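## Task

Make the calendar read 02 on its front face (the face showing the month's name, turned toward the robot), with both digits right side up. Both cubes must rest flat in the tray and stay there unaided, and the robot must have released them and withdrawn.

## Robot and tools

Robot: two arms, left_arm and right_arm, each ending in a two-finger gripper. Cameras: cam_left_wrist and cam_right_wrist, both 504x504 pixels, one on each wrist. Now and then an outside force may tug a held part or nudge a loose one.

Frames. Result poses use one shared scene frame in metres: origin on the table surface midway between the arms, +x pointing out over the table, +z up, and left_arm on the +y side. The arm names are not image sides. Each gripper also has its own axes: the fingers extend along its +z and close along its y. end_effector_position is the spot between the pads when shut. Closed fingertips reach about 33 mm past it, open ones about 9 mm. While closing, the tips slide roughly 24 mm further from the arm, so keep that clearance above surfaces. Printed positions can be a little off, worse when the arm is stretched out.

The row (used by execute_actions and by move). One flat list of 18 numbers, each in [-1, 1], always all 18 even if one arm is idle. The first nine are left_arm: dx, dy, dz, rx, ry, rz, then gripper position, force_limit, speed. The next nine are the same for right_arm. The first six of each arm are an offset, not a pose: they are expressed in that gripper's own axes and counted from the gripper pose printed in the most recent result showing it. Before any such result exists in a scene, and for the second and later calls within a single reply, they count from where the gripper is when the action begins. Scale: 1.0 equals 0.6 m for dx, dy, dz and 180 degrees for the rotation; rx, ry, rz form a single rotation vector. All zeros is not a pause; it steers back to the reference pose. The three gripper numbers are absolute settings: position +1 is fully open (140 mm), near -0.8 the pads touch, -1 closes until blocked. force_limit runs from about 14 N at -1 through 60 N at 0 to 107 N at +1. speed runs from about 30 mm/s at -1 through 140 at 0 to 250 at +1. To leave a gripper unchanged, repeat its last three numbers; a 0 is a real command.

The controller clips each step's target to at most 70 mm and 16 degrees from the measured pose and favours position over orientation when both cannot be met. After an action stops, each arm drifts only to its final clipped target, so large offsets may need further calls.

Tools.
- execute_actions: "actions" holds zero or one item. Empty list: just report state. An item with "rows" (1 to 15 rows) and optional "steps" (1 to 15, default 15, each 1/30 s): every row is applied for one step, the final row repeated to fill; all rows share the same reference pose. An item with only "steps" (up to 300) waits, counted from the last result. Optional "pictures" true/false.
- move: "target" is one 18-number row as above; "speed" in m/s, 0.002 to 0.5, default 0.25 (turning capped at twice that in rad/s). Each gripper follows a straight line toward its target, all finishing together, lasting 0.5 to 10 s; nothing avoids obstacles or the other arm. Faster moves and targets set deeper past a contact push harder. Finger settings are sent at the start.
- wait: "seconds", 0 to 10; the robot gets nothing new.
- zoom_image: "camera" and "region" [x0, y0, x1, y1] in pixels from the top-left, no larger than 504 by 504.
- finished_scene: "scene" (1 or 2) ends that scene for good and reports success; the next scene's goal arrives in its result. Replying without any tool call ends all remaining scenes.

Reading results. The state line lists each arm's position and quaternion (w, x, y, z). object_status: 0 fingers moving, 1 blocked while opening, 2 blocked while closing (a grip), 3 reached the command or pads met. position_measured is in counts: 3 fully open, 230 closed. To tighten a grip, raise force_limit and change position from -1 to -0.98 or back. A move adds a "move:" line with the ending (done, off_target, moving, held, fault) and limits (paced = target clipped; held = steps blocked, after which the arm may surge) plus each gripper's remaining distance. "pose unreachable" and HELD flag commands altered or blocked by the clearance check. "Hand target" shows where each gripper is currently driven. Joint positions, torques and external torque estimates follow; MOTOR HOT warns of overheating.

Cautions. Never let anything leave the table. Avoid drops, slips, slams and hard presses, and keep the arms from striking each other. Joint load limits are 20 N m for waist and shoulder, 18 for upper arm roll and elbow, 12 for forearm roll, wrist pitch and wrist roll; reaching one causes a TORQUE FAULT and a 10 s stop. Prolonged loads can overheat a motor and trigger an OVER-TEMPERATURE FAULT. The simulation keeps running while replies are written. Usual order: look, approach, grip and confirm status 2, turn and place each cube, release, retreat, then finished_scene.

Each tool is called as name([rows], argument=value, ...), one row to a line, values as JSON.

## Session

execute_actions(actions=[])

Scene clock: 0.00 s of 7600.00 s.
left_arm: end_effector_position=(+0.5970, -0.0224, +0.1517) position_measured=3 object_status=3 end_effector_quat_wxyz=(+0.043, +0.247, +0.962, -0.109) | right_arm: end_effector_position=(+0.0281, -0.5375, +0.1926) position_measured=3 object_status=3 end_effector_quat_wxyz=(-0.264, -0.176, +0.788, +0.528)
Joint positions: left_arm=[-0.545  0.508 -0.187 -1.594 -0.113  2.245  1.554] | right_arm=[-0.873  0.316  0.032 -2.109 -0.166  1.169  0.139]
Joint velocities: left_arm=[ 0.     0.002  0.001  0.002 -0.002 -0.001 -0.001] | right_arm=[-0.     0.    -0.001  0.001  0.001  0.001  0.001]
Joint torques (N m, as the joint torque sensors report them, + toward a larger angle): no reading
External joint torques (N m, as the arm's controller estimates them; a push from outside toward a larger angle lowers the number): no reading
Hand target (left_arm): +0.597, -0.022, +0.152; +0.043, +0.247, +0.962, -0.109
Hand target (right_arm): +0.028, -0.538, +0.193; -0.264, -0.176, +0.788, +0.528

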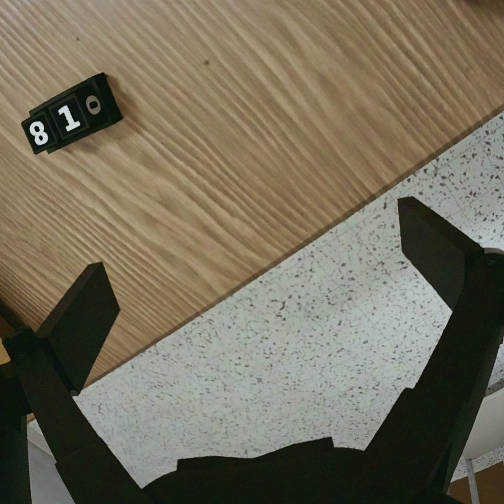

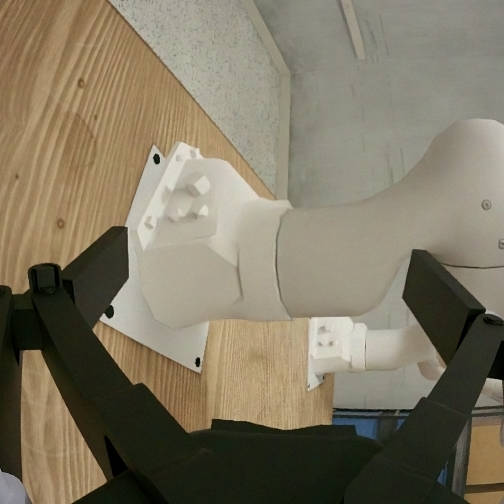

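move(target=[0.288,-0.15,-0.128,-0.082,-0.036,-0.657,1,0,0,0,0,0,0,0,0,1,0,0], speed=0.4)

move(target=[0,0.1,0,0,0,-0.5,1,0,0,0,0,0,0,0,0,1,0,0], speed=0.4)

Scene clock: 24.90 s of 7600.00 s.
left_arm: end_effector_position=(+0.3998, +0.0018, +0.2174) position_measured=3 object_status=3 end_effector_quat_wxyz=(-0.002, -0.705, +0.709, -0.002) | right_arm: end_effector_position=(+0.0281, -0.5375, +0.1926) position_measured=3 object_status=3 end_effector_quat_wxyz=(-0.264, -0.176, +0.788, +0.528)
Joint positions: left_arm=[-1.14   0.068  0.212 -1.993 -0.021  2.063 -0.794] | right_arm=[-0.873  0.316  0.032 -2.109 -0.166  1.169  0.139]
Joint velocities: left_arm=[ 0.    -0.     0.     0.     0.002 -0.001 -0.029] | right_arm=[-0.001  0.001 -0.     0.001  0.     0.001  0.   ]
Joint torques (N m, as the joint torque sensors report them, + toward a larger angle): left_arm=[ -0.37 -31.86   0.95  23.94   1.5    2.18  -0.3 ] | right_arm=[  0.8  -35.1   -0.01  16.88   0.31  -1.48   0.19]
External joint torques (N m, as the arm's controller estimates them; a push from outside toward a larger angle lowers the number): left_arm=[-0.33  1.15  0.47  0.07  0.77 -0.34 -0.3 ] | right_arm=[ 0.84 -0.35 -0.37  0.15  0.1   0.03  0.14]
Hand target (left_arm): +0.400, +0.002, +0.217; +0.001, +0.709, -0.705, +0.001
Hand target (right_arm): +0.028, -0.538, +0.193; -0.264, -0.176, +0.788, +0.528
Off the commanded pose (left_arm): 0.004 m, 1 deg.
Off the commanded pose (right_arm): 0.000 m, 0 deg.
After step 90, 17.80 s passed at rest.
move: off_target (left_arm); limits=paced

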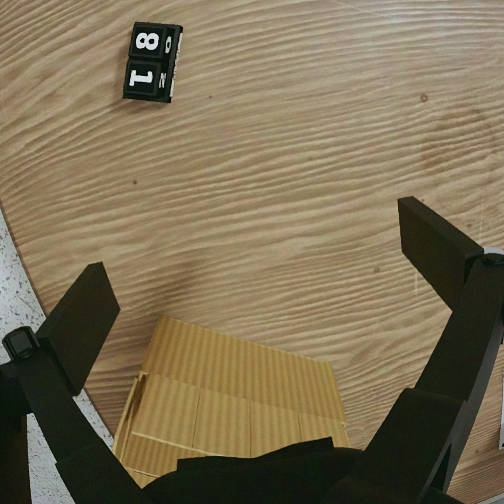

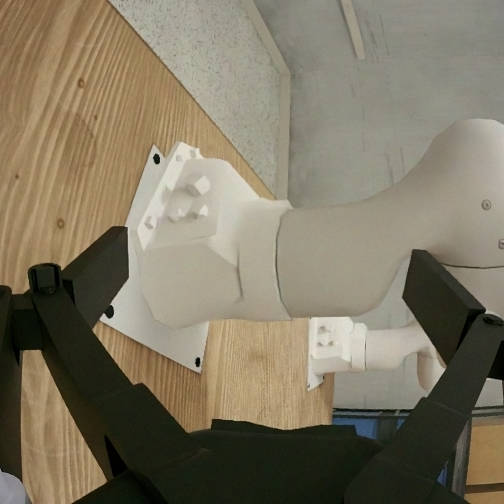

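Scene clock: 28.17 s of 7600.00 s.
left_arm: end_effector_position=(+0.3402, +0.0037, +0.2162) position_measured=3 object_status=3 end_effector_quat_wxyz=(+0.002, +1.000, -0.009, -0.001) | right_arm: end_effector_position=(+0.0281, -0.5375, +0.1926) position_measured=3 object_status=3 end_effector_quat_wxyz=(-0.264, -0.176, +0.788, +0.528)
Joint positions: left_arm=[-1.186 -0.051  0.172 -2.138  0.004  2.09  -2.451] | right_arm=[-0.873  0.316  0.032 -2.109 -0.166  1.169  0.139]
Joint velocities: left_arm=[ 0.001 -0.    -0.001  0.     0.001  0.    -0.029] | right_arm=[ 0.001  0.    -0.001  0.     0.001  0.    -0.001]
Joint torques (N m, as the joint torque sensors report them, + toward a larger angle): left_arm=[ -0.22 -29.75  -0.43  22.21   1.46   2.8   -0.29] | right_arm=[  0.66 -35.18  -0.09  17.17   0.35  -1.43   0.18]
External joint torques (N m, as the arm's controller estimates them; a push from outside toward a larger angle lowers the number): left_arm=[-0.21 -0.56 -0.1  -1.57  0.68  0.32 -0.29] | right_arm=[ 0.71 -0.32 -0.44  0.41  0.15  0.07  0.13]
Hand target (left_arm): +0.340, +0.003, +0.217; +0.002, +1.000, -0.003, +0.000
Hand target (right_arm): +0.028, -0.538, +0.193; -0.264, -0.176, +0.788, +0.528
Off the commanded pose (left_arm): 0.002 m, 1 deg.
Off the commanded pose (right_arm): 0.000 m, 0 deg.
move: done; limits=paced

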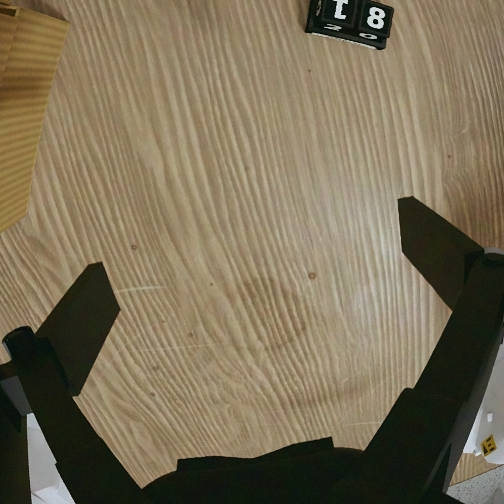

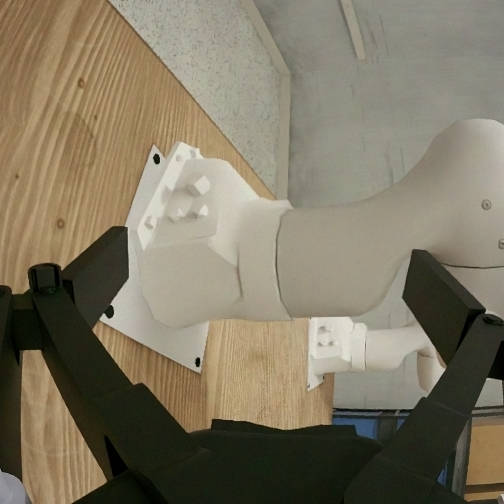

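zoom_image(camera="cam_left_wrist", region=[295, 0, 405, 60])

move(target=[0.05,0.15,0.1,0,0,0,1,0,0,0,0,0,0,0,0,1,0,0])

zoom_image(camera="cam_left_wrist", region=[150, 0, 350, 200])

Region (295, 0, 405, 60) of cam_left_wrist's 504x504 image, scaled by 4.582, with more detail than that image has; it fills the top 275 rows of this view, and the rest is white.

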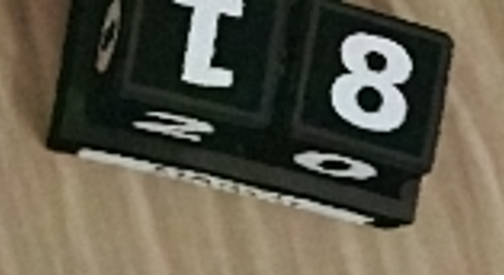

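Scene clock: 38.03 s of 7600.00 s.
left_arm: end_effector_position=(+0.3686, -0.0860, +0.1580) position_measured=3 object_status=3 end_effector_quat_wxyz=(+0.000, +1.000, -0.012, -0.001) | right_arm: end_effector_position=(+0.0281, -0.5375, +0.1926) position_measured=3 object_status=3 end_effector_quat_wxyz=(-0.264, -0.176, +0.788, +0.528)
Joint positions: left_arm=[-1.202  0.272  0.145 -1.875 -0.048  2.143 -2.466] | right_arm=[-0.873  0.316  0.032 -2.109 -0.166  1.169  0.139]
Joint velocities: left_arm=[ 0.001 -0.    -0.001  0.    -0.002 -0.001 -0.002] | right_arm=[-0.     0.     0.001  0.    -0.002  0.    -0.001]
Joint torques (N m, as the joint torque sensors report them, + toward a larger angle): left_arm=[ -0.02 -38.42   1.91  23.28   0.     2.84  -0.26] | right_arm=[  0.72 -35.43  -0.06  17.22   0.3   -1.47   0.2 ]
External joint torques (N m, as the arm's controller estimates them; a push from outside toward a larger angle lowers the number): left_arm=[ 0.06  1.29  0.45 -0.11 -0.76  0.36 -0.26] | right_arm=[ 0.7  -0.64 -0.48  0.47  0.09  0.03  0.15]
Hand target (left_arm): +0.369, -0.087, +0.158; +0.002, +1.000, -0.008, -0.001
Hand target (right_arm): +0.028, -0.538, +0.193; -0.264, -0.176, +0.788, +0.528
Off the commanded pose (left_arm): 0.002 m, 0 deg.
Off the commanded pose (right_arm): 0.000 m, 0 deg.
After step 90, 5.80 s passed at rest.
move: done

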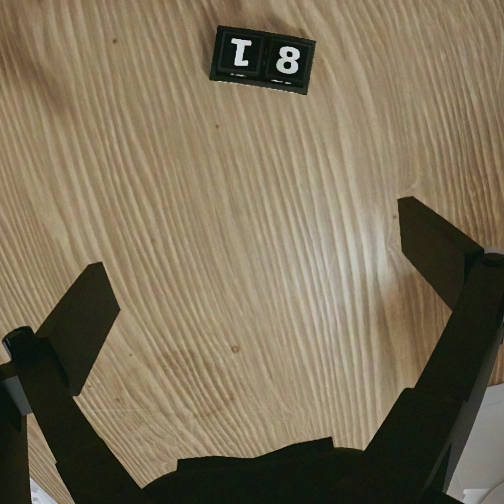

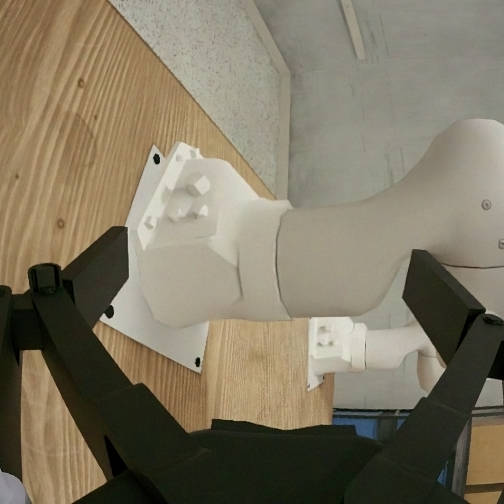

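Region (150, 0, 350, 200) of cam_left_wrist's 504x504 image, scaled by 2.520, with more detail than that image has.

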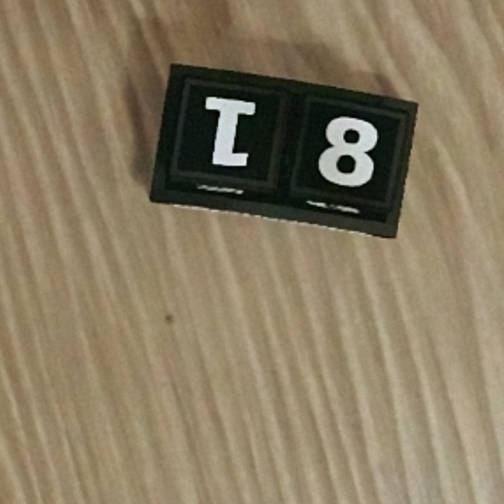

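move(target=[-0.03,0,0.06,0,0.22,0,1,0,0,0,0,0,0,0,0,1,0,0])

zoom_image(camera="cam_left_wrist", region=[170, 100, 370, 260])

Scene clock: 48.40 s of 7600.00 s.
left_arm: end_effector_position=(+0.3540, -0.0814, +0.1177) position_measured=3 object_status=3 end_effector_quat_wxyz=(+0.002, +0.942, -0.009, +0.335) | right_arm: end_effector_position=(+0.0281, -0.5375, +0.1926) position_measured=3 object_status=3 end_effector_quat_wxyz=(-0.264, -0.176, +0.788, +0.528)
Joint positions: left_arm=[-2.557  0.594  1.283 -2.334  0.212  2.75  -3.018] | right_arm=[-0.873  0.316  0.032 -2.109 -0.166  1.169  0.139]
Joint velocities: left_arm=[-0.001  0.002 -0.    -0.001 -0.004  0.013 -0.002] | right_arm=[-0.001 -0.     0.     0.001  0.001 -0.001  0.001]
Joint torques (N m, as the joint torque sensors report them, + toward a larger angle): left_arm=[ -0.93 -17.91  17.25  15.58  -1.34   2.46  -0.32] | right_arm=[  0.79 -35.1   -0.19  16.86   0.36  -1.47   0.18]
External joint torques (N m, as the arm's controller estimates them; a push from outside toward a larger angle lowers the number): left_arm=[-0.87  1.63  0.91 -1.38 -0.8   0.39 -0.34] | right_arm=[ 0.89 -0.19 -0.5   0.06  0.16  0.03  0.13]
Hand target (left_arm): +0.354, -0.082, +0.118; +0.004, +0.942, -0.006, +0.336
Hand target (right_arm): +0.028, -0.538, +0.193; -0.264, -0.176, +0.788, +0.528
Off the commanded pose (left_arm): 0.007 m, 0 deg.
Off the commanded pose (right_arm): 0.000 m, 0 deg.
joint sent to its limit (left arm) — the command would take joint 7 (wrist roll) past its lower limit, so that joint was sent only as far as its limit.
After step 90, 4.67 s passed at rest.
move: off_target (left_arm)

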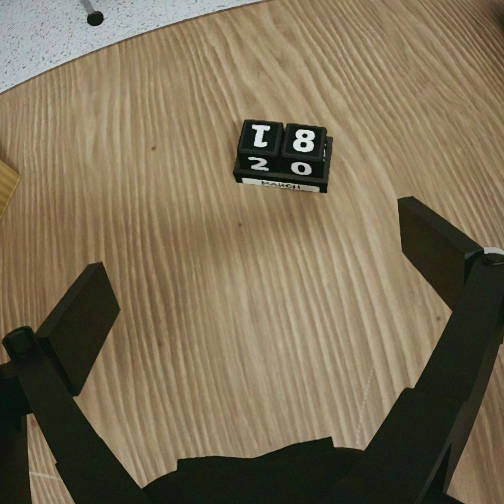

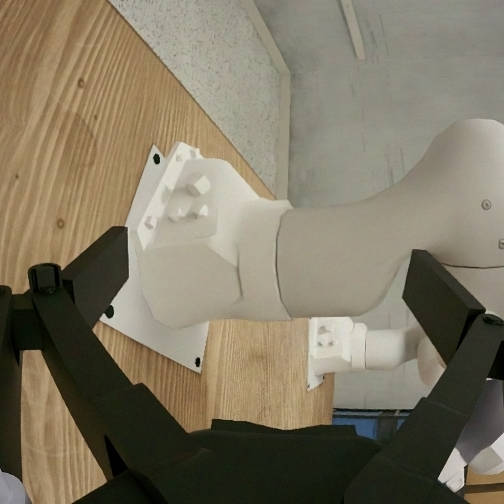

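Region (170, 100, 370, 260) of cam_left_wrist's 504x504 image, scaled by 2.520, with more detail than that image has; it fills the top 403 rows of this view, and the rest is white.

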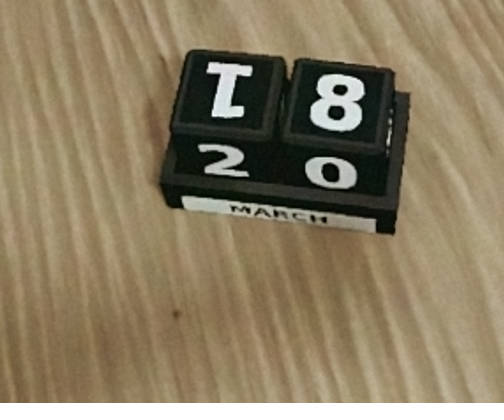

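move(target=[0.2,0.02,0.078,0,-0.217,0,0.1,0,0,0,0,0,0,0,0,1,0,0])

move(target=[0,0,0,0,0,0.61,0.1,0,0,0,0,0,0,0,0,1,0,0], speed=0.4)

Scene clock: 67.03 s of 7600.00 s.
left_arm: end_effector_position=(+0.4731, -0.1036, +0.1641) position_measured=117 object_status=3 end_effector_quat_wxyz=(+0.001, +1.000, -0.006, +0.003) | right_arm: end_effector_position=(+0.0281, -0.5375, +0.1926) position_measured=3 object_status=3 end_effector_quat_wxyz=(-0.264, -0.176, +0.788, +0.528)
Joint positions: left_arm=[-1.312  0.545  0.442 -1.498 -0.242  1.994 -2.269] | right_arm=[-0.873  0.316  0.032 -2.109 -0.166  1.169  0.139]
Joint velocities: left_arm=[ 0.003  0.003 -0.002  0.003  0.001 -0.015  0.027] | right_arm=[ 0.001  0.    -0.001 -0.    -0.    -0.001  0.001]
Joint torques (N m, as the joint torque sensors report them, + toward a larger angle): left_arm=[  1.57 -43.59   6.62  23.54   1.64   2.06   0.12] | right_arm=[  0.91 -35.35  -0.02  16.95   0.34  -1.49   0.19]
External joint torques (N m, as the arm's controller estimates them; a push from outside toward a larger angle lowers the number): left_arm=[ 1.65  1.64 -0.67  0.17  0.82 -0.43  0.12] | right_arm=[ 0.82 -0.47 -0.5   0.18  0.13  0.02  0.14]
Hand target (left_arm): +0.473, -0.102, +0.163; -0.002, +1.000, -0.013, +0.002
Hand target (right_arm): +0.028, -0.538, +0.193; -0.264, -0.176, +0.788, +0.528
Off the commanded pose (left_arm): 0.011 m, 1 deg.
Off the commanded pose (right_arm): 0.000 m, 0 deg.
After step 90, 13.37 s passed at rest.
move: off_target (left_arm)

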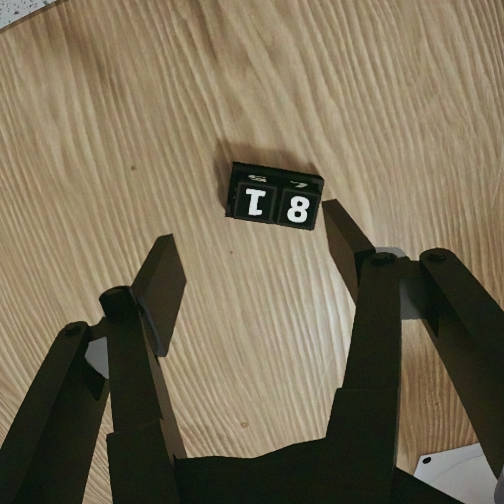

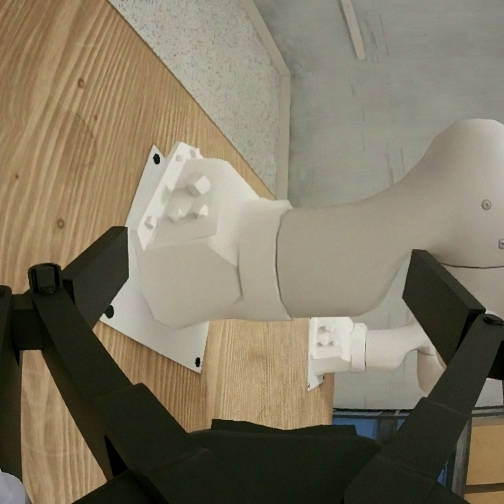

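Scene clock: 70.53 s of 7600.00 s.
left_arm: end_effector_position=(+0.4720, -0.1047, +0.1645) position_measured=117 object_status=3 end_effector_quat_wxyz=(+0.005, -0.574, +0.819, -0.003) | right_arm: end_effector_position=(+0.0281, -0.5375, +0.1926) position_measured=3 object_status=3 end_effector_quat_wxyz=(-0.264, -0.176, +0.788, +0.528)
Joint positions: left_arm=[-0.742  0.52  -0.284 -1.502  0.165  2.005 -0.593] | right_arm=[-0.873  0.316  0.032 -2.109 -0.166  1.169  0.139]
Joint velocities: left_arm=[-0.001  0.002  0.     0.     0.    -0.001  0.029] | right_arm=[ 0.     0.001  0.     0.001 -0.001  0.     0.001]
Joint torques (N m, as the joint torque sensors report them, + toward a larger angle): left_arm=[  1.03 -45.35  -4.47  24.03   1.49   2.19   0.17] | right_arm=[  0.71 -35.43   0.12  17.05   0.36  -1.46   0.21]
External joint torques (N m, as the arm's controller estimates them; a push from outside toward a larger angle lowers the number): left_arm=[ 1.18  1.82 -0.48  0.03  0.74 -0.36  0.17] | right_arm=[ 0.68 -0.64 -0.31  0.31  0.16  0.04  0.16]
Hand target (left_arm): +0.473, -0.104, +0.164; +0.006, -0.569, +0.823, -0.002
Hand target (right_arm): +0.028, -0.538, +0.193; -0.264, -0.176, +0.788, +0.528
Off the commanded pose (left_arm): 0.002 m, 1 deg.
Off the commanded pose (right_arm): 0.000 m, 0 deg.
move: done

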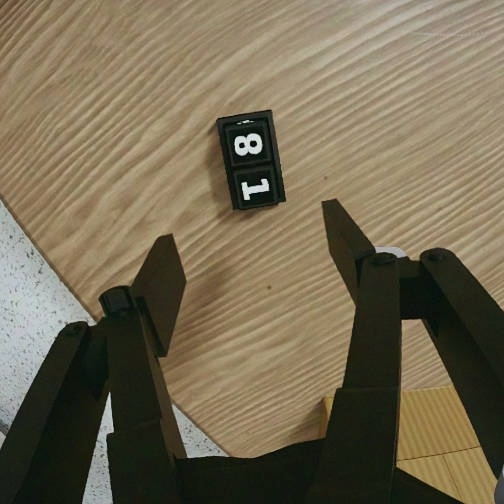

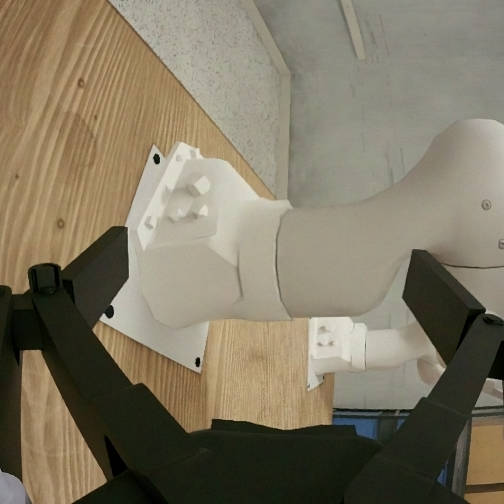

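move(target=[0.016,0.006,0.103,0,0,0,0.1,0,0,0,0,0,0,0,0,1,0,0])

Scene clock: 76.33 s of 7600.00 s.
left_arm: end_effector_position=(+0.4648, -0.1113, +0.1011) position_measured=117 object_status=3 end_effector_quat_wxyz=(+0.004, -0.572, +0.820, +0.000) | right_arm: end_effector_position=(+0.0281, -0.5375, +0.1926) position_measured=3 object_status=3 end_effector_quat_wxyz=(-0.264, -0.176, +0.788, +0.528)
Joint positions: left_arm=[-0.763  0.59  -0.269 -1.554  0.183  2.12  -0.612] | right_arm=[-0.873  0.316  0.032 -2.109 -0.166  1.169  0.139]
Joint velocities: left_arm=[-0.003  0.     0.003  0.001 -0.     0.011 -0.009] | right_arm=[ 0.     0.     0.     0.    -0.002 -0.    -0.001]
Joint torques (N m, as the joint torque sensors report them, + toward a larger angle): left_arm=[ -0.8  -48.37  -2.2   22.95   1.35   2.88  -0.23] | right_arm=[  0.75 -35.32   0.19  17.04   0.36  -1.48   0.19]
External joint torques (N m, as the arm's controller estimates them; a push from outside toward a larger angle lowers the number): left_arm=[-0.82  0.13  1.98 -0.5   0.64  0.36 -0.23] | right_arm=[ 0.74 -0.55 -0.22  0.31  0.16  0.02  0.14]
Hand target (left_arm): +0.467, -0.113, +0.103; +0.005, -0.574, +0.819, -0.003
Hand target (right_arm): +0.028, -0.538, +0.193; -0.264, -0.176, +0.788, +0.528
Off the commanded pose (left_arm): 0.002 m, 1 deg.
Off the commanded pose (right_arm): 0.000 m, 0 deg.
After step 90, 1.80 s passed at rest.
move: done

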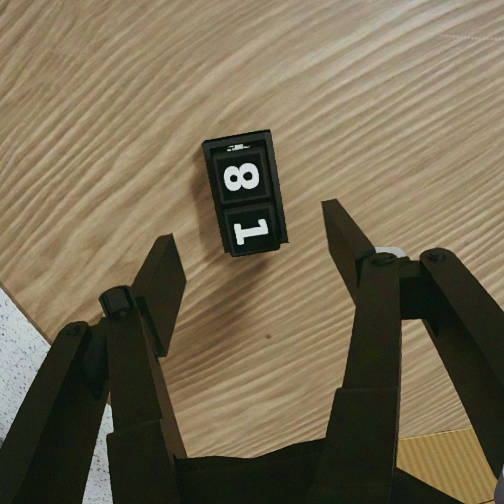

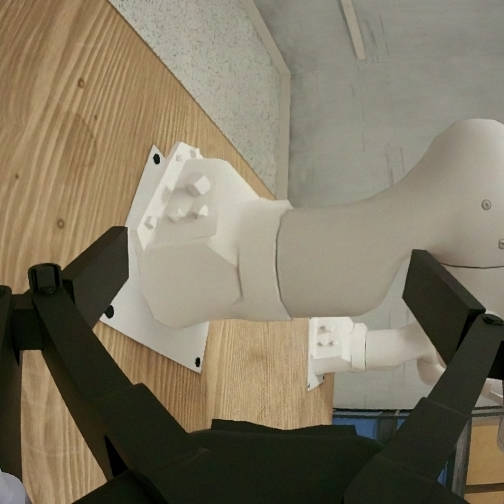

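move(target=[0,0,0.055,0,0,0,-0.1,0,0,0,0,0,0,0,0,1,0,0], speed=0.1)

zoom_image(camera="cam_left_wrist", region=[160, 110, 360, 330])

Scene clock: 83.33 s of 7600.00 s.
left_arm: end_effector_position=(+0.4642, -0.1108, +0.0680) position_measured=141 object_status=3 end_effector_quat_wxyz=(+0.002, -0.571, +0.821, +0.002) | right_arm: end_effector_position=(+0.0281, -0.5375, +0.1926) position_measured=3 object_status=3 end_effector_quat_wxyz=(-0.264, -0.176, +0.788, +0.528)
Joint positions: left_arm=[-0.765  0.634 -0.262 -1.572  0.193  2.176 -0.615] | right_arm=[-0.873  0.316  0.032 -2.109 -0.166  1.169  0.139]
Joint velocities: left_arm=[-0.002  0.     0.001 -0.001  0.001  0.009 -0.001] | right_arm=[ 0.001  0.     0.001 -0.     0.001  0.001  0.001]
Joint torques (N m, as the joint torque sensors report them, + toward a larger angle): left_arm=[ -0.69 -48.1   -3.07  21.73   1.45   2.85  -0.27] | right_arm=[  0.78 -35.3   -0.06  17.09   0.32  -1.47   0.22]
External joint torques (N m, as the arm's controller estimates them; a push from outside toward a larger angle lowers the number): left_arm=[-0.79  0.74  1.2  -1.09  0.78  0.36 -0.27] | right_arm=[ 0.73 -0.44 -0.5   0.3   0.11  0.03  0.17]
Hand target (left_arm): +0.465, -0.111, +0.068; +0.004, -0.572, +0.820, +0.000
Hand target (right_arm): +0.028, -0.538, +0.193; -0.264, -0.176, +0.788, +0.528
Off the commanded pose (left_arm): 0.001 m, 0 deg.
Off the commanded pose (right_arm): 0.000 m, 0 deg.
After step 90, 3.10 s passed at rest.
move: done

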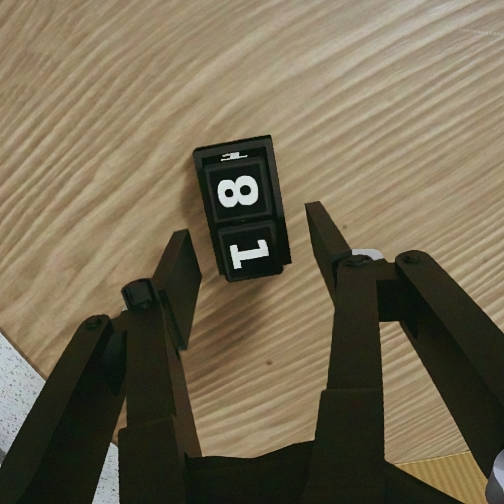

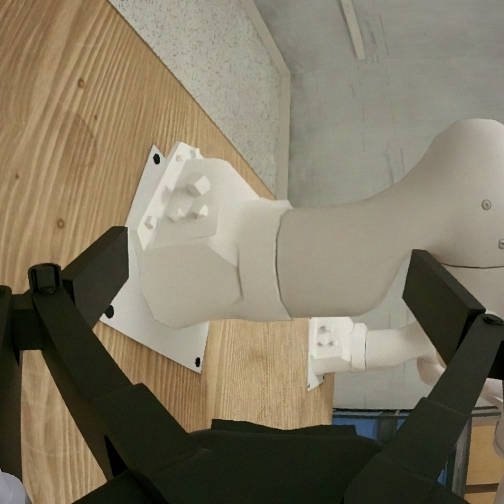

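Region (160, 110, 360, 330) of cam_left_wrist's 504x504 image, scaled by 2.291, with more detail than that image has; it fills the left 458 columns of this view, and the rest is white.

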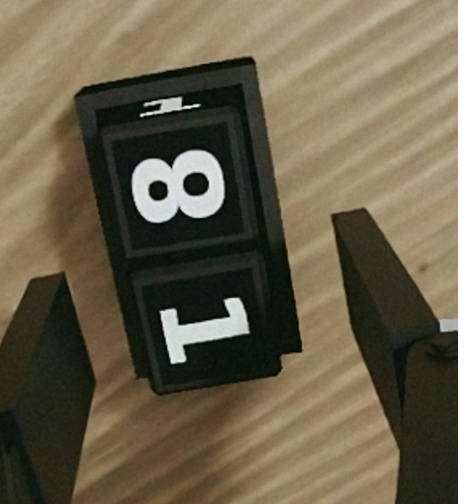

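move(target=[-0.011,0,0.017,0,0,0,-0.1,0,0,0,0,0,0,0,0,1,0,0], speed=0.05)

move(target=[0,0,0,0,0,0,-1,0,-0.5,0,0,0,0,0,0,1,0,0])

zoom_image(camera="cam_left_wrist", region=[160, 110, 360, 330])

Scene clock: 94.43 s of 7600.00 s.
left_arm: end_effector_position=(+0.4647, -0.1058, +0.0589) position_measured=141 object_status=3 end_effector_quat_wxyz=(+0.001, -0.573, +0.820, +0.003) | right_arm: end_effector_position=(+0.0281, -0.5375, +0.1926) position_measured=3 object_status=3 end_effector_quat_wxyz=(-0.264, -0.176, +0.788, +0.528)
Joint positions: left_arm=[-0.758  0.637 -0.26  -1.591  0.193  2.197 -0.614] | right_arm=[-0.873  0.316  0.032 -2.109 -0.166  1.169  0.139]
Joint velocities: left_arm=[-0.001 -0.002 -0.     0.     0.001  0.011  0.   ] | right_arm=[ 0.001 -0.001  0.     0.     0.     0.001  0.   ]
Joint torques (N m, as the joint torque sensors report them, + toward a larger angle): left_arm=[  1.08 -47.36  -3.38  20.97   1.41   2.85   0.1 ] | right_arm=[  0.78 -35.14  -0.03  17.14   0.34  -1.44   0.19]
External joint torques (N m, as the arm's controller estimates them; a push from outside toward a larger angle lowers the number): left_arm=[ 1.32  1.8   1.2  -1.88  0.75  0.33  0.1 ] | right_arm=[ 0.76 -0.31 -0.45  0.4   0.14  0.07  0.13]
Hand target (left_arm): +0.467, -0.105, +0.058; +0.002, -0.571, +0.821, +0.002
Hand target (right_arm): +0.028, -0.538, +0.193; -0.264, -0.176, +0.788, +0.528
Off the commanded pose (left_arm): 0.002 m, 0 deg.
Off the commanded pose (right_arm): 0.000 m, 0 deg.
After step 90, 7.37 s passed at rest.
move: done

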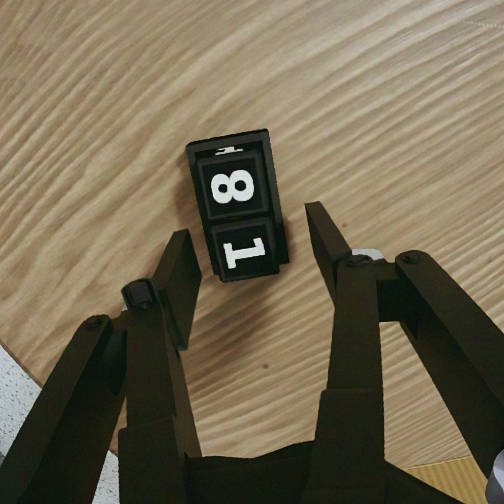

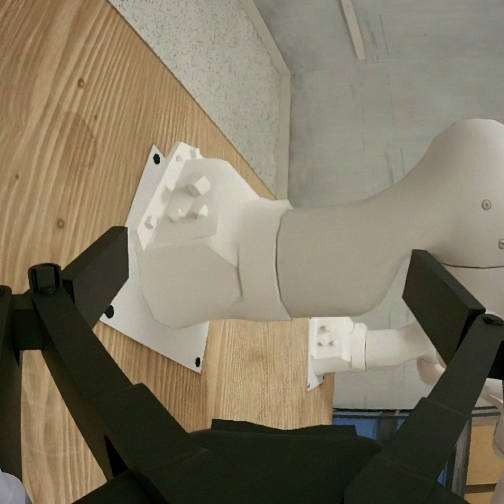

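Scene clock: 95.00 s of 7600.00 s.
left_arm: end_effector_position=(+0.4647, -0.1058, +0.0591) position_measured=190 object_status=2 end_effector_quat_wxyz=(+0.001, -0.573, +0.820, +0.003) | right_arm: end_effector_position=(+0.0281, -0.5375, +0.1926) position_measured=3 object_status=3 end_effector_quat_wxyz=(-0.264, -0.176, +0.788, +0.528)
Joint positions: left_arm=[-0.758  0.637 -0.26  -1.591  0.193  2.197 -0.614] | right_arm=[-0.873  0.316  0.032 -2.109 -0.166  1.169  0.139]
Joint velocities: left_arm=[-0.001 -0.001  0.    -0.001  0.    -0.     0.   ] | right_arm=[ 0.    -0.    -0.001 -0.001  0.     0.     0.002]
Joint torques (N m, as the joint torque sensors report them, + toward a larger angle): left_arm=[  0.13 -47.82  -4.08  21.86   0.66   2.49  -0.06] | right_arm=[  0.79 -35.34   0.21  17.4    0.37  -1.47   0.19]
External joint torques (N m, as the arm's controller estimates them; a push from outside toward a larger angle lowers the number): left_arm=[ 0.2   1.2   0.35 -0.92 -0.01 -0.02 -0.06] | right_arm=[ 0.7  -0.44 -0.27  0.63  0.15  0.04  0.13]
Hand target (left_arm): +0.465, -0.106, +0.059; +0.001, -0.573, +0.820, +0.003
Hand target (right_arm): +0.028, -0.538, +0.193; -0.264, -0.176, +0.788, +0.528
Off the commanded pose (left_arm): 0.000 m, 0 deg.
Off the commanded pose (right_arm): 0.000 m, 0 deg.
move: done

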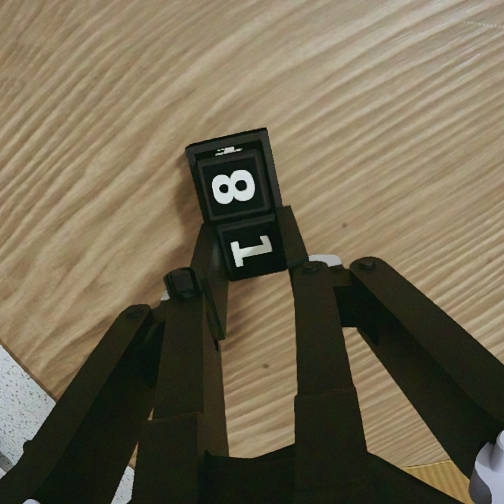

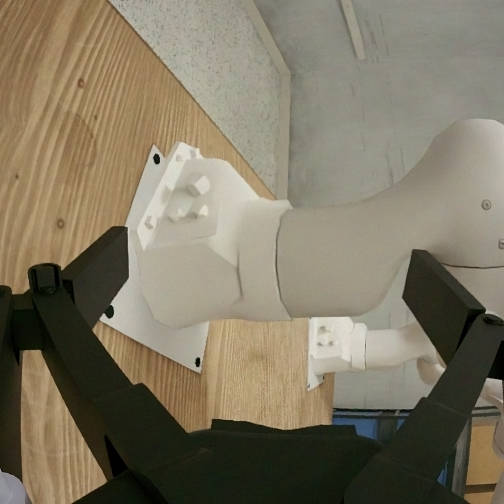

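Region (160, 110, 360, 330) of cam_left_wrist's 504x504 image, scaled by 2.291, with more detail than that image has; it fills the left 458 columns of this view, and the rest is white.

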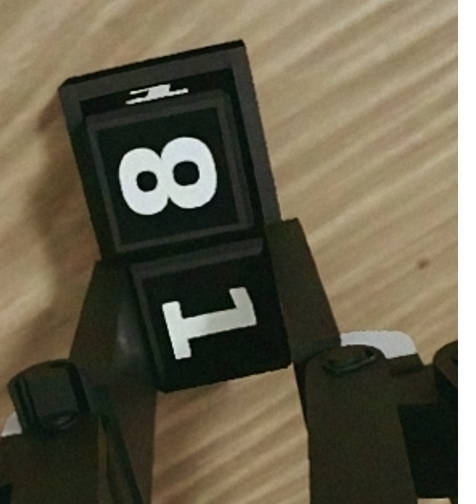

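move(target=[0,-0.006,0,0,0,0,-0.25,0,-0.5,0,0,0,0,0,0,1,0,0], speed=0.03)

move(target=[0,0,0,0,0,0,-1,0,-0.5,0,0,0,0,0,0,1,0,0])

zoom_image(camera="cam_left_wrist", region=[160, 110, 360, 330])

Scene clock: 102.73 s of 7600.00 s.
left_arm: end_effector_position=(+0.4677, -0.1082, +0.0598) position_measured=160 object_status=3 end_effector_quat_wxyz=(+0.000, -0.574, +0.819, +0.001) | right_arm: end_effector_position=(+0.0281, -0.5375, +0.1926) position_measured=3 object_status=3 end_effector_quat_wxyz=(-0.264, -0.176, +0.788, +0.528)
Joint positions: left_arm=[-0.758  0.645 -0.26  -1.576  0.193  2.193 -0.614] | right_arm=[-0.873  0.316  0.032 -2.109 -0.166  1.169  0.139]
Joint velocities: left_arm=[ 0.001  0.003  0.     0.003  0.    -0.004  0.001] | right_arm=[-0.001  0.001 -0.    -0.001  0.     0.001  0.   ]
Joint torques (N m, as the joint torque sensors report them, + toward a larger angle): left_arm=[  0.32 -47.17  -3.92  22.69   0.98   2.11   0.03] | right_arm=[  0.68 -35.37  -0.01  16.98   0.35  -1.46   0.17]
External joint torques (N m, as the arm's controller estimates them; a push from outside toward a larger angle lowers the number): left_arm=[ 0.28  2.05  0.47 -0.14  0.31 -0.41  0.03] | right_arm=[ 0.69 -0.57 -0.4   0.24  0.14  0.04  0.11]
Hand target (left_arm): +0.468, -0.107, +0.059; +0.001, -0.573, +0.820, +0.003
Hand target (right_arm): +0.028, -0.538, +0.193; -0.264, -0.176, +0.788, +0.528
Off the commanded pose (left_arm): 0.001 m, 0 deg.
Off the commanded pose (right_arm): 0.000 m, 0 deg.
After step 90, 4.03 s passed at rest.
move: done

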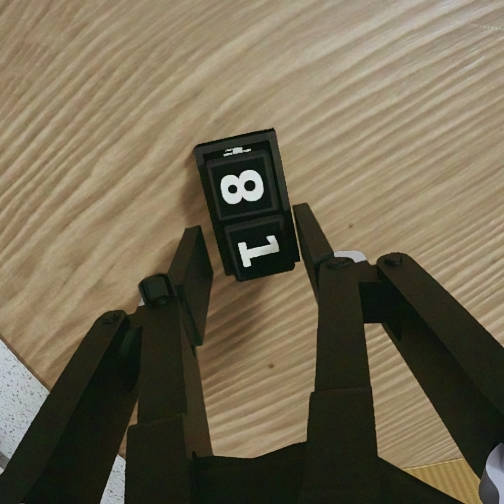

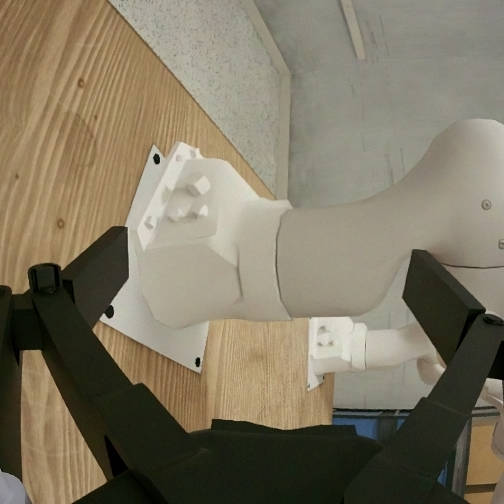

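Scene clock: 103.23 s of 7600.00 s.
left_arm: end_effector_position=(+0.4678, -0.1082, +0.0600) position_measured=190 object_status=2 end_effector_quat_wxyz=(+0.000, -0.574, +0.819, +0.001) | right_arm: end_effector_position=(+0.0281, -0.5375, +0.1926) position_measured=3 object_status=3 end_effector_quat_wxyz=(-0.264, -0.176, +0.788, +0.528)
Joint positions: left_arm=[-0.758  0.645 -0.26  -1.576  0.193  2.193 -0.614] | right_arm=[-0.873  0.316  0.032 -2.109 -0.166  1.169  0.139]
Joint velocities: left_arm=[ 0.002 -0.001  0.001 -0.     0.    -0.     0.001] | right_arm=[ 0.    -0.    -0.001  0.     0.001  0.001 -0.   ]
Joint torques (N m, as the joint torque sensors report them, + toward a larger angle): left_arm=[  0.14 -47.92  -4.03  21.97   0.68   2.47  -0.03] | right_arm=[  0.77 -35.28  -0.08  17.2    0.33  -1.5    0.23]
External joint torques (N m, as the arm's controller estimates them; a push from outside toward a larger angle lowers the number): left_arm=[ 0.07  1.42  0.35 -0.93  0.01 -0.05 -0.03] | right_arm=[ 0.84 -0.34 -0.42  0.38  0.13  0.    0.18]
Hand target (left_arm): +0.468, -0.108, +0.060; +0.000, -0.574, +0.819, +0.001
Hand target (right_arm): +0.028, -0.538, +0.193; -0.264, -0.176, +0.788, +0.528
Off the commanded pose (left_arm): 0.000 m, 0 deg.
Off the commanded pose (right_arm): 0.000 m, 0 deg.
move: done

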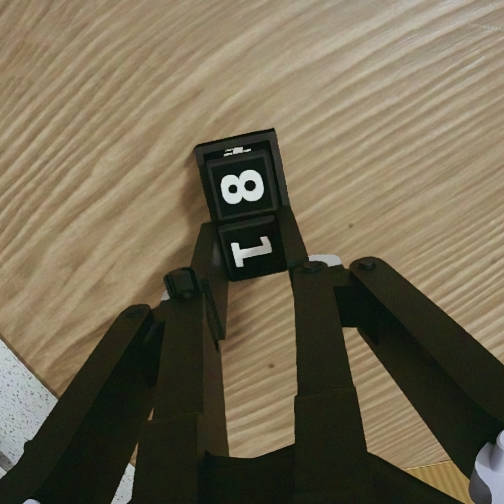

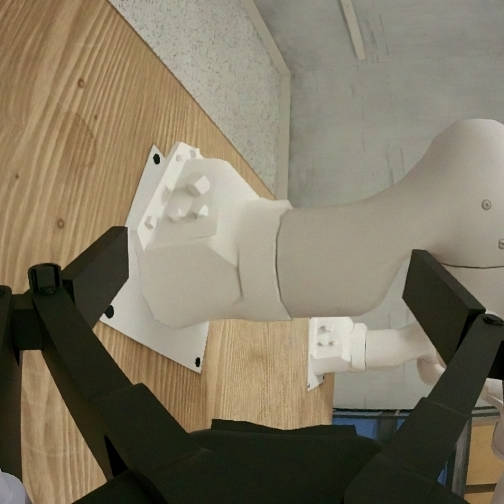

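Region (160, 110, 360, 330) of cam_left_wrist's 504x504 image, scaled by 2.291, with more detail than that image has; it fills the left 458 columns of this view, and the rest is white.

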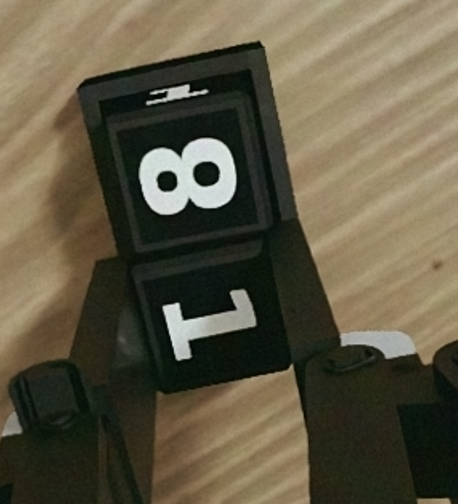

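move(target=[0,0,-0.075,0,0,0,-1,0,-0.5,0,0,0,0,0,0,1,0,0], speed=0.1)

move(target=[0,0.2,0,0,0,0,-1,0,-0.5,0,0,0,0,0,0,1,0,0])

move(target=[0,0,0.08,0,0,0,-1,0,-0.5,0,0,0,0,0,0,1,0,0], speed=0.07)

Scene clock: 111.57 s of 7600.00 s.
left_arm: end_effector_position=(+0.4687, -0.1087, +0.1054) position_measured=190 object_status=2 end_effector_quat_wxyz=(+0.002, -0.575, +0.818, -0.001) | right_arm: end_effector_position=(+0.0281, -0.5375, +0.1926) position_measured=3 object_status=3 end_effector_quat_wxyz=(-0.264, -0.176, +0.788, +0.528)
Joint positions: left_arm=[-0.753  0.585 -0.271 -1.552  0.179  2.115 -0.609] | right_arm=[-0.873  0.316  0.032 -2.109 -0.166  1.169  0.139]
Joint velocities: left_arm=[ 0.001  0.001 -0.     0.    -0.    -0.01   0.003] | right_arm=[-0.     0.001  0.002  0.001 -0.    -0.001  0.001]
Joint torques (N m, as the joint torque sensors report them, + toward a larger angle): left_arm=[  1.52 -46.75  -4.36  22.67  -0.05   2.16   0.2 ] | right_arm=[  0.77 -35.22   0.12  17.32   0.34  -1.46   0.2 ]
External joint torques (N m, as the arm's controller estimates them; a push from outside toward a larger angle lowers the number): left_arm=[ 1.62  1.44 -0.11 -0.7  -0.75 -0.36  0.2 ] | right_arm=[ 0.69 -0.46 -0.36  0.58  0.12  0.04  0.14]
Hand target (left_arm): +0.468, -0.108, +0.105; +0.000, -0.574, +0.819, +0.001
Hand target (right_arm): +0.028, -0.538, +0.193; -0.264, -0.176, +0.788, +0.528
Off the commanded pose (left_arm): 0.001 m, 0 deg.
Off the commanded pose (right_arm): 0.000 m, 0 deg.
After step 90, 4.37 s passed at rest.
move: done

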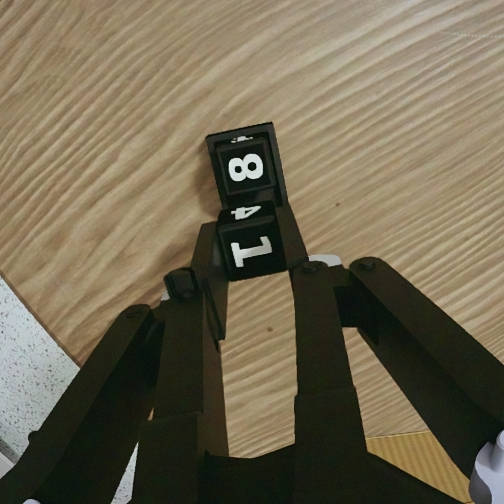

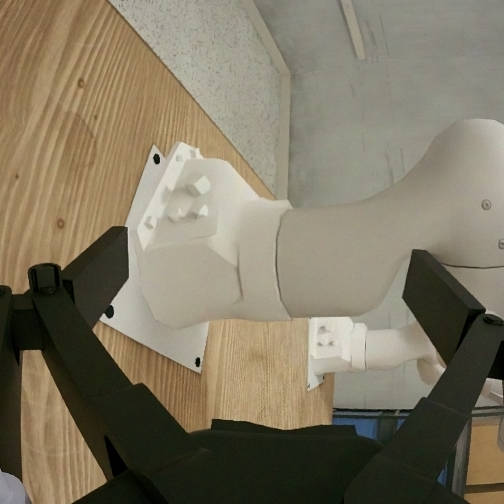

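Scene clock: 112.67 s of 7600.00 s.
left_arm: end_effector_position=(+0.3557, -0.0648, +0.1026) position_measured=190 object_status=2 end_effector_quat_wxyz=(+0.004, -0.570, +0.822, +0.002) | right_arm: end_effector_position=(+0.0281, -0.5375, +0.1926) position_measured=3 object_status=3 end_effector_quat_wxyz=(-0.264, -0.176, +0.788, +0.528)
Joint positions: left_arm=[-0.764  0.289 -0.319 -2.021  0.128  2.288 -0.679] | right_arm=[-0.873  0.316  0.032 -2.109 -0.166  1.169  0.139]
Joint velocities: left_arm=[-0.     0.    -0.    -0.002  0.     0.019 -0.021] | right_arm=[-0.001 -0.    -0.001  0.001  0.001  0.001  0.   ]
Joint torques (N m, as the joint torque sensors report them, + toward a larger angle): left_arm=[  0.05 -38.49  -1.73  20.19  -0.13   2.9   -0.28] | right_arm=[  0.61 -35.1    0.03  16.96   0.36  -1.46   0.16]
External joint torques (N m, as the arm's controller estimates them; a push from outside toward a larger angle lowers the number): left_arm=[ 0.13 -0.47  0.98 -1.98 -0.75  0.4  -0.28] | right_arm=[ 0.63 -0.26 -0.36  0.19  0.16  0.04  0.11]
Hand target (left_arm): +0.357, -0.066, +0.103; +0.003, -0.576, +0.818, -0.001
Hand target (right_arm): +0.028, -0.538, +0.193; -0.264, -0.176, +0.788, +0.528
Off the commanded pose (left_arm): 0.004 m, 1 deg.
Off the commanded pose (right_arm): 0.000 m, 0 deg.
move: off_target (left_arm)

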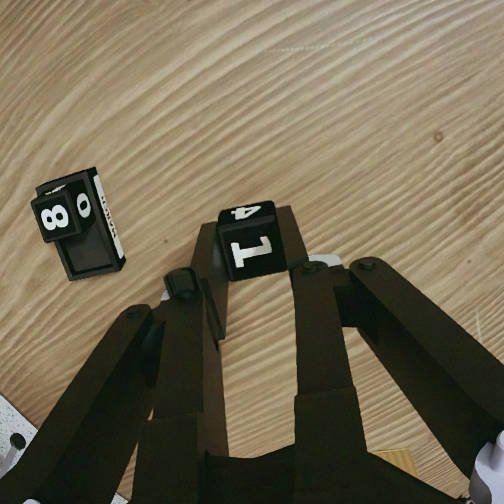

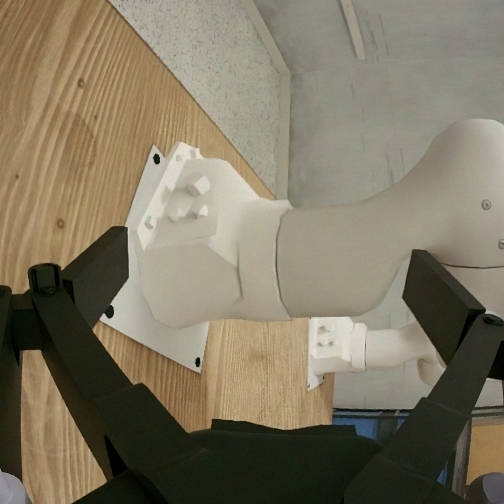

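Scene clock: 113.83 s of 7600.00 s.
left_arm: end_effector_position=(+0.3554, -0.0642, +0.0550) position_measured=190 object_status=2 end_effector_quat_wxyz=(+0.003, -0.568, +0.823, +0.004) | right_arm: end_effector_position=(+0.0281, -0.5375, +0.1926) position_measured=3 object_status=3 end_effector_quat_wxyz=(-0.264, -0.176, +0.788, +0.528)
Joint positions: left_arm=[-0.777  0.369 -0.3   -2.043  0.163  2.383 -0.697] | right_arm=[-0.873  0.316  0.032 -2.109 -0.166  1.169  0.139]
Joint velocities: left_arm=[-0.002 -0.     0.001  0.    -0.     0.01  -0.007] | right_arm=[-0.     0.    -0.001  0.    -0.001  0.     0.001]
Joint torques (N m, as the joint torque sensors report them, + toward a larger angle): left_arm=[ -1.15 -38.76  -2.07  20.05   1.34   2.75  -0.28] | right_arm=[  0.49 -35.26   0.15  17.25   0.38  -1.5    0.17]
External joint torques (N m, as the arm's controller estimates them; a push from outside toward a larger angle lowers the number): left_arm=[-1.03  0.85  1.19 -1.04  0.78  0.25 -0.28] | right_arm=[ 0.47 -0.43 -0.27  0.47  0.17  0.01  0.11]
Hand target (left_arm): +0.356, -0.065, +0.055; +0.004, -0.570, +0.822, +0.002
Hand target (right_arm): +0.028, -0.538, +0.193; -0.264, -0.176, +0.788, +0.528
Off the commanded pose (left_arm): 0.001 m, 0 deg.
Off the commanded pose (right_arm): 0.000 m, 0 deg.
move: done

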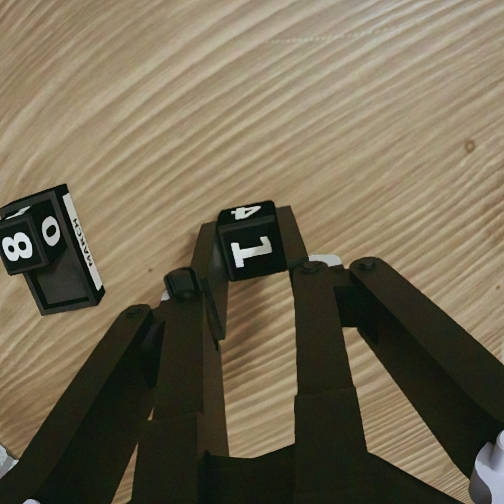

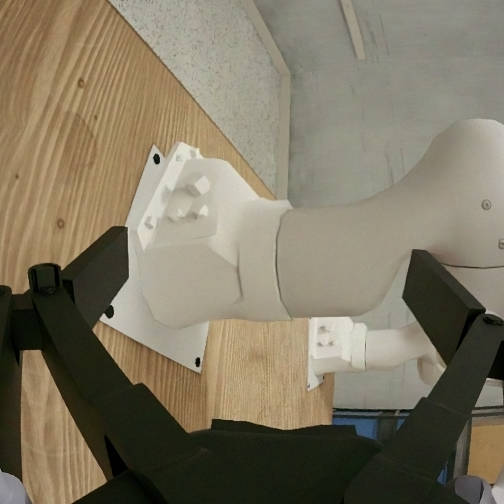

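move(target=[0,0,0.011,0,0,0,-1,0,-0.5,0,0,0,0,0,0,1,0,0], speed=0.012)

Scene clock: 118.13 s of 7600.00 s.
left_arm: end_effector_position=(+0.3560, -0.0631, +0.0495) position_measured=190 object_status=2 end_effector_quat_wxyz=(+0.003, -0.569, +0.823, +0.004) | right_arm: end_effector_position=(+0.0281, -0.5375, +0.1926) position_measured=3 object_status=3 end_effector_quat_wxyz=(-0.264, -0.176, +0.788, +0.528)
Joint positions: left_arm=[-0.778  0.379 -0.297 -2.044  0.167  2.392 -0.699] | right_arm=[-0.873  0.316  0.032 -2.109 -0.166  1.169  0.139]
Joint velocities: left_arm=[ 0.002  0.002 -0.    -0.001 -0.001  0.006 -0.001] | right_arm=[-0.001  0.    -0.002 -0.001 -0.    -0.    -0.001]
Joint torques (N m, as the joint torque sensors report them, + toward a larger angle): left_arm=[ -0.76 -37.82  -3.07  20.16   1.05   2.93  -0.17] | right_arm=[  0.78 -35.33   0.07  17.19   0.35  -1.47   0.22]
External joint torques (N m, as the arm's controller estimates them; a push from outside toward a larger angle lowers the number): left_arm=[-0.84  1.86  0.05 -0.77  0.5   0.44 -0.17] | right_arm=[ 0.89 -0.55 -0.22  0.46  0.15  0.04  0.16]
Hand target (left_arm): +0.355, -0.064, +0.048; +0.003, -0.568, +0.823, +0.004
Hand target (right_arm): +0.028, -0.538, +0.193; -0.264, -0.176, +0.788, +0.528
Off the commanded pose (left_arm): 0.002 m, 0 deg.
Off the commanded pose (right_arm): 0.000 m, 0 deg.
move: done

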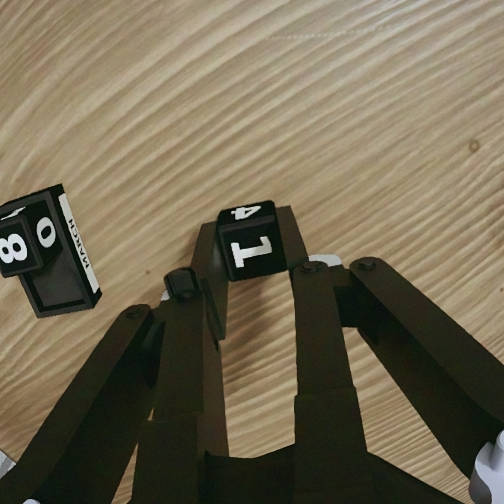

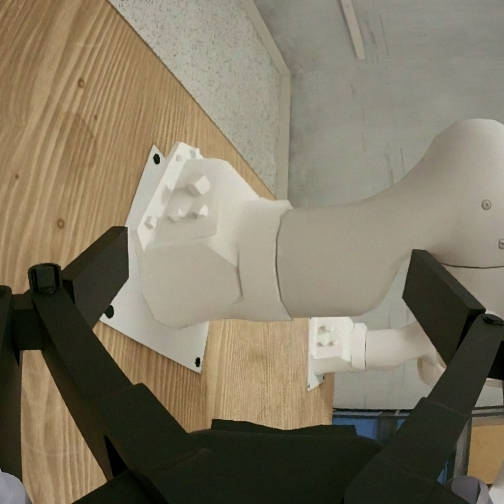

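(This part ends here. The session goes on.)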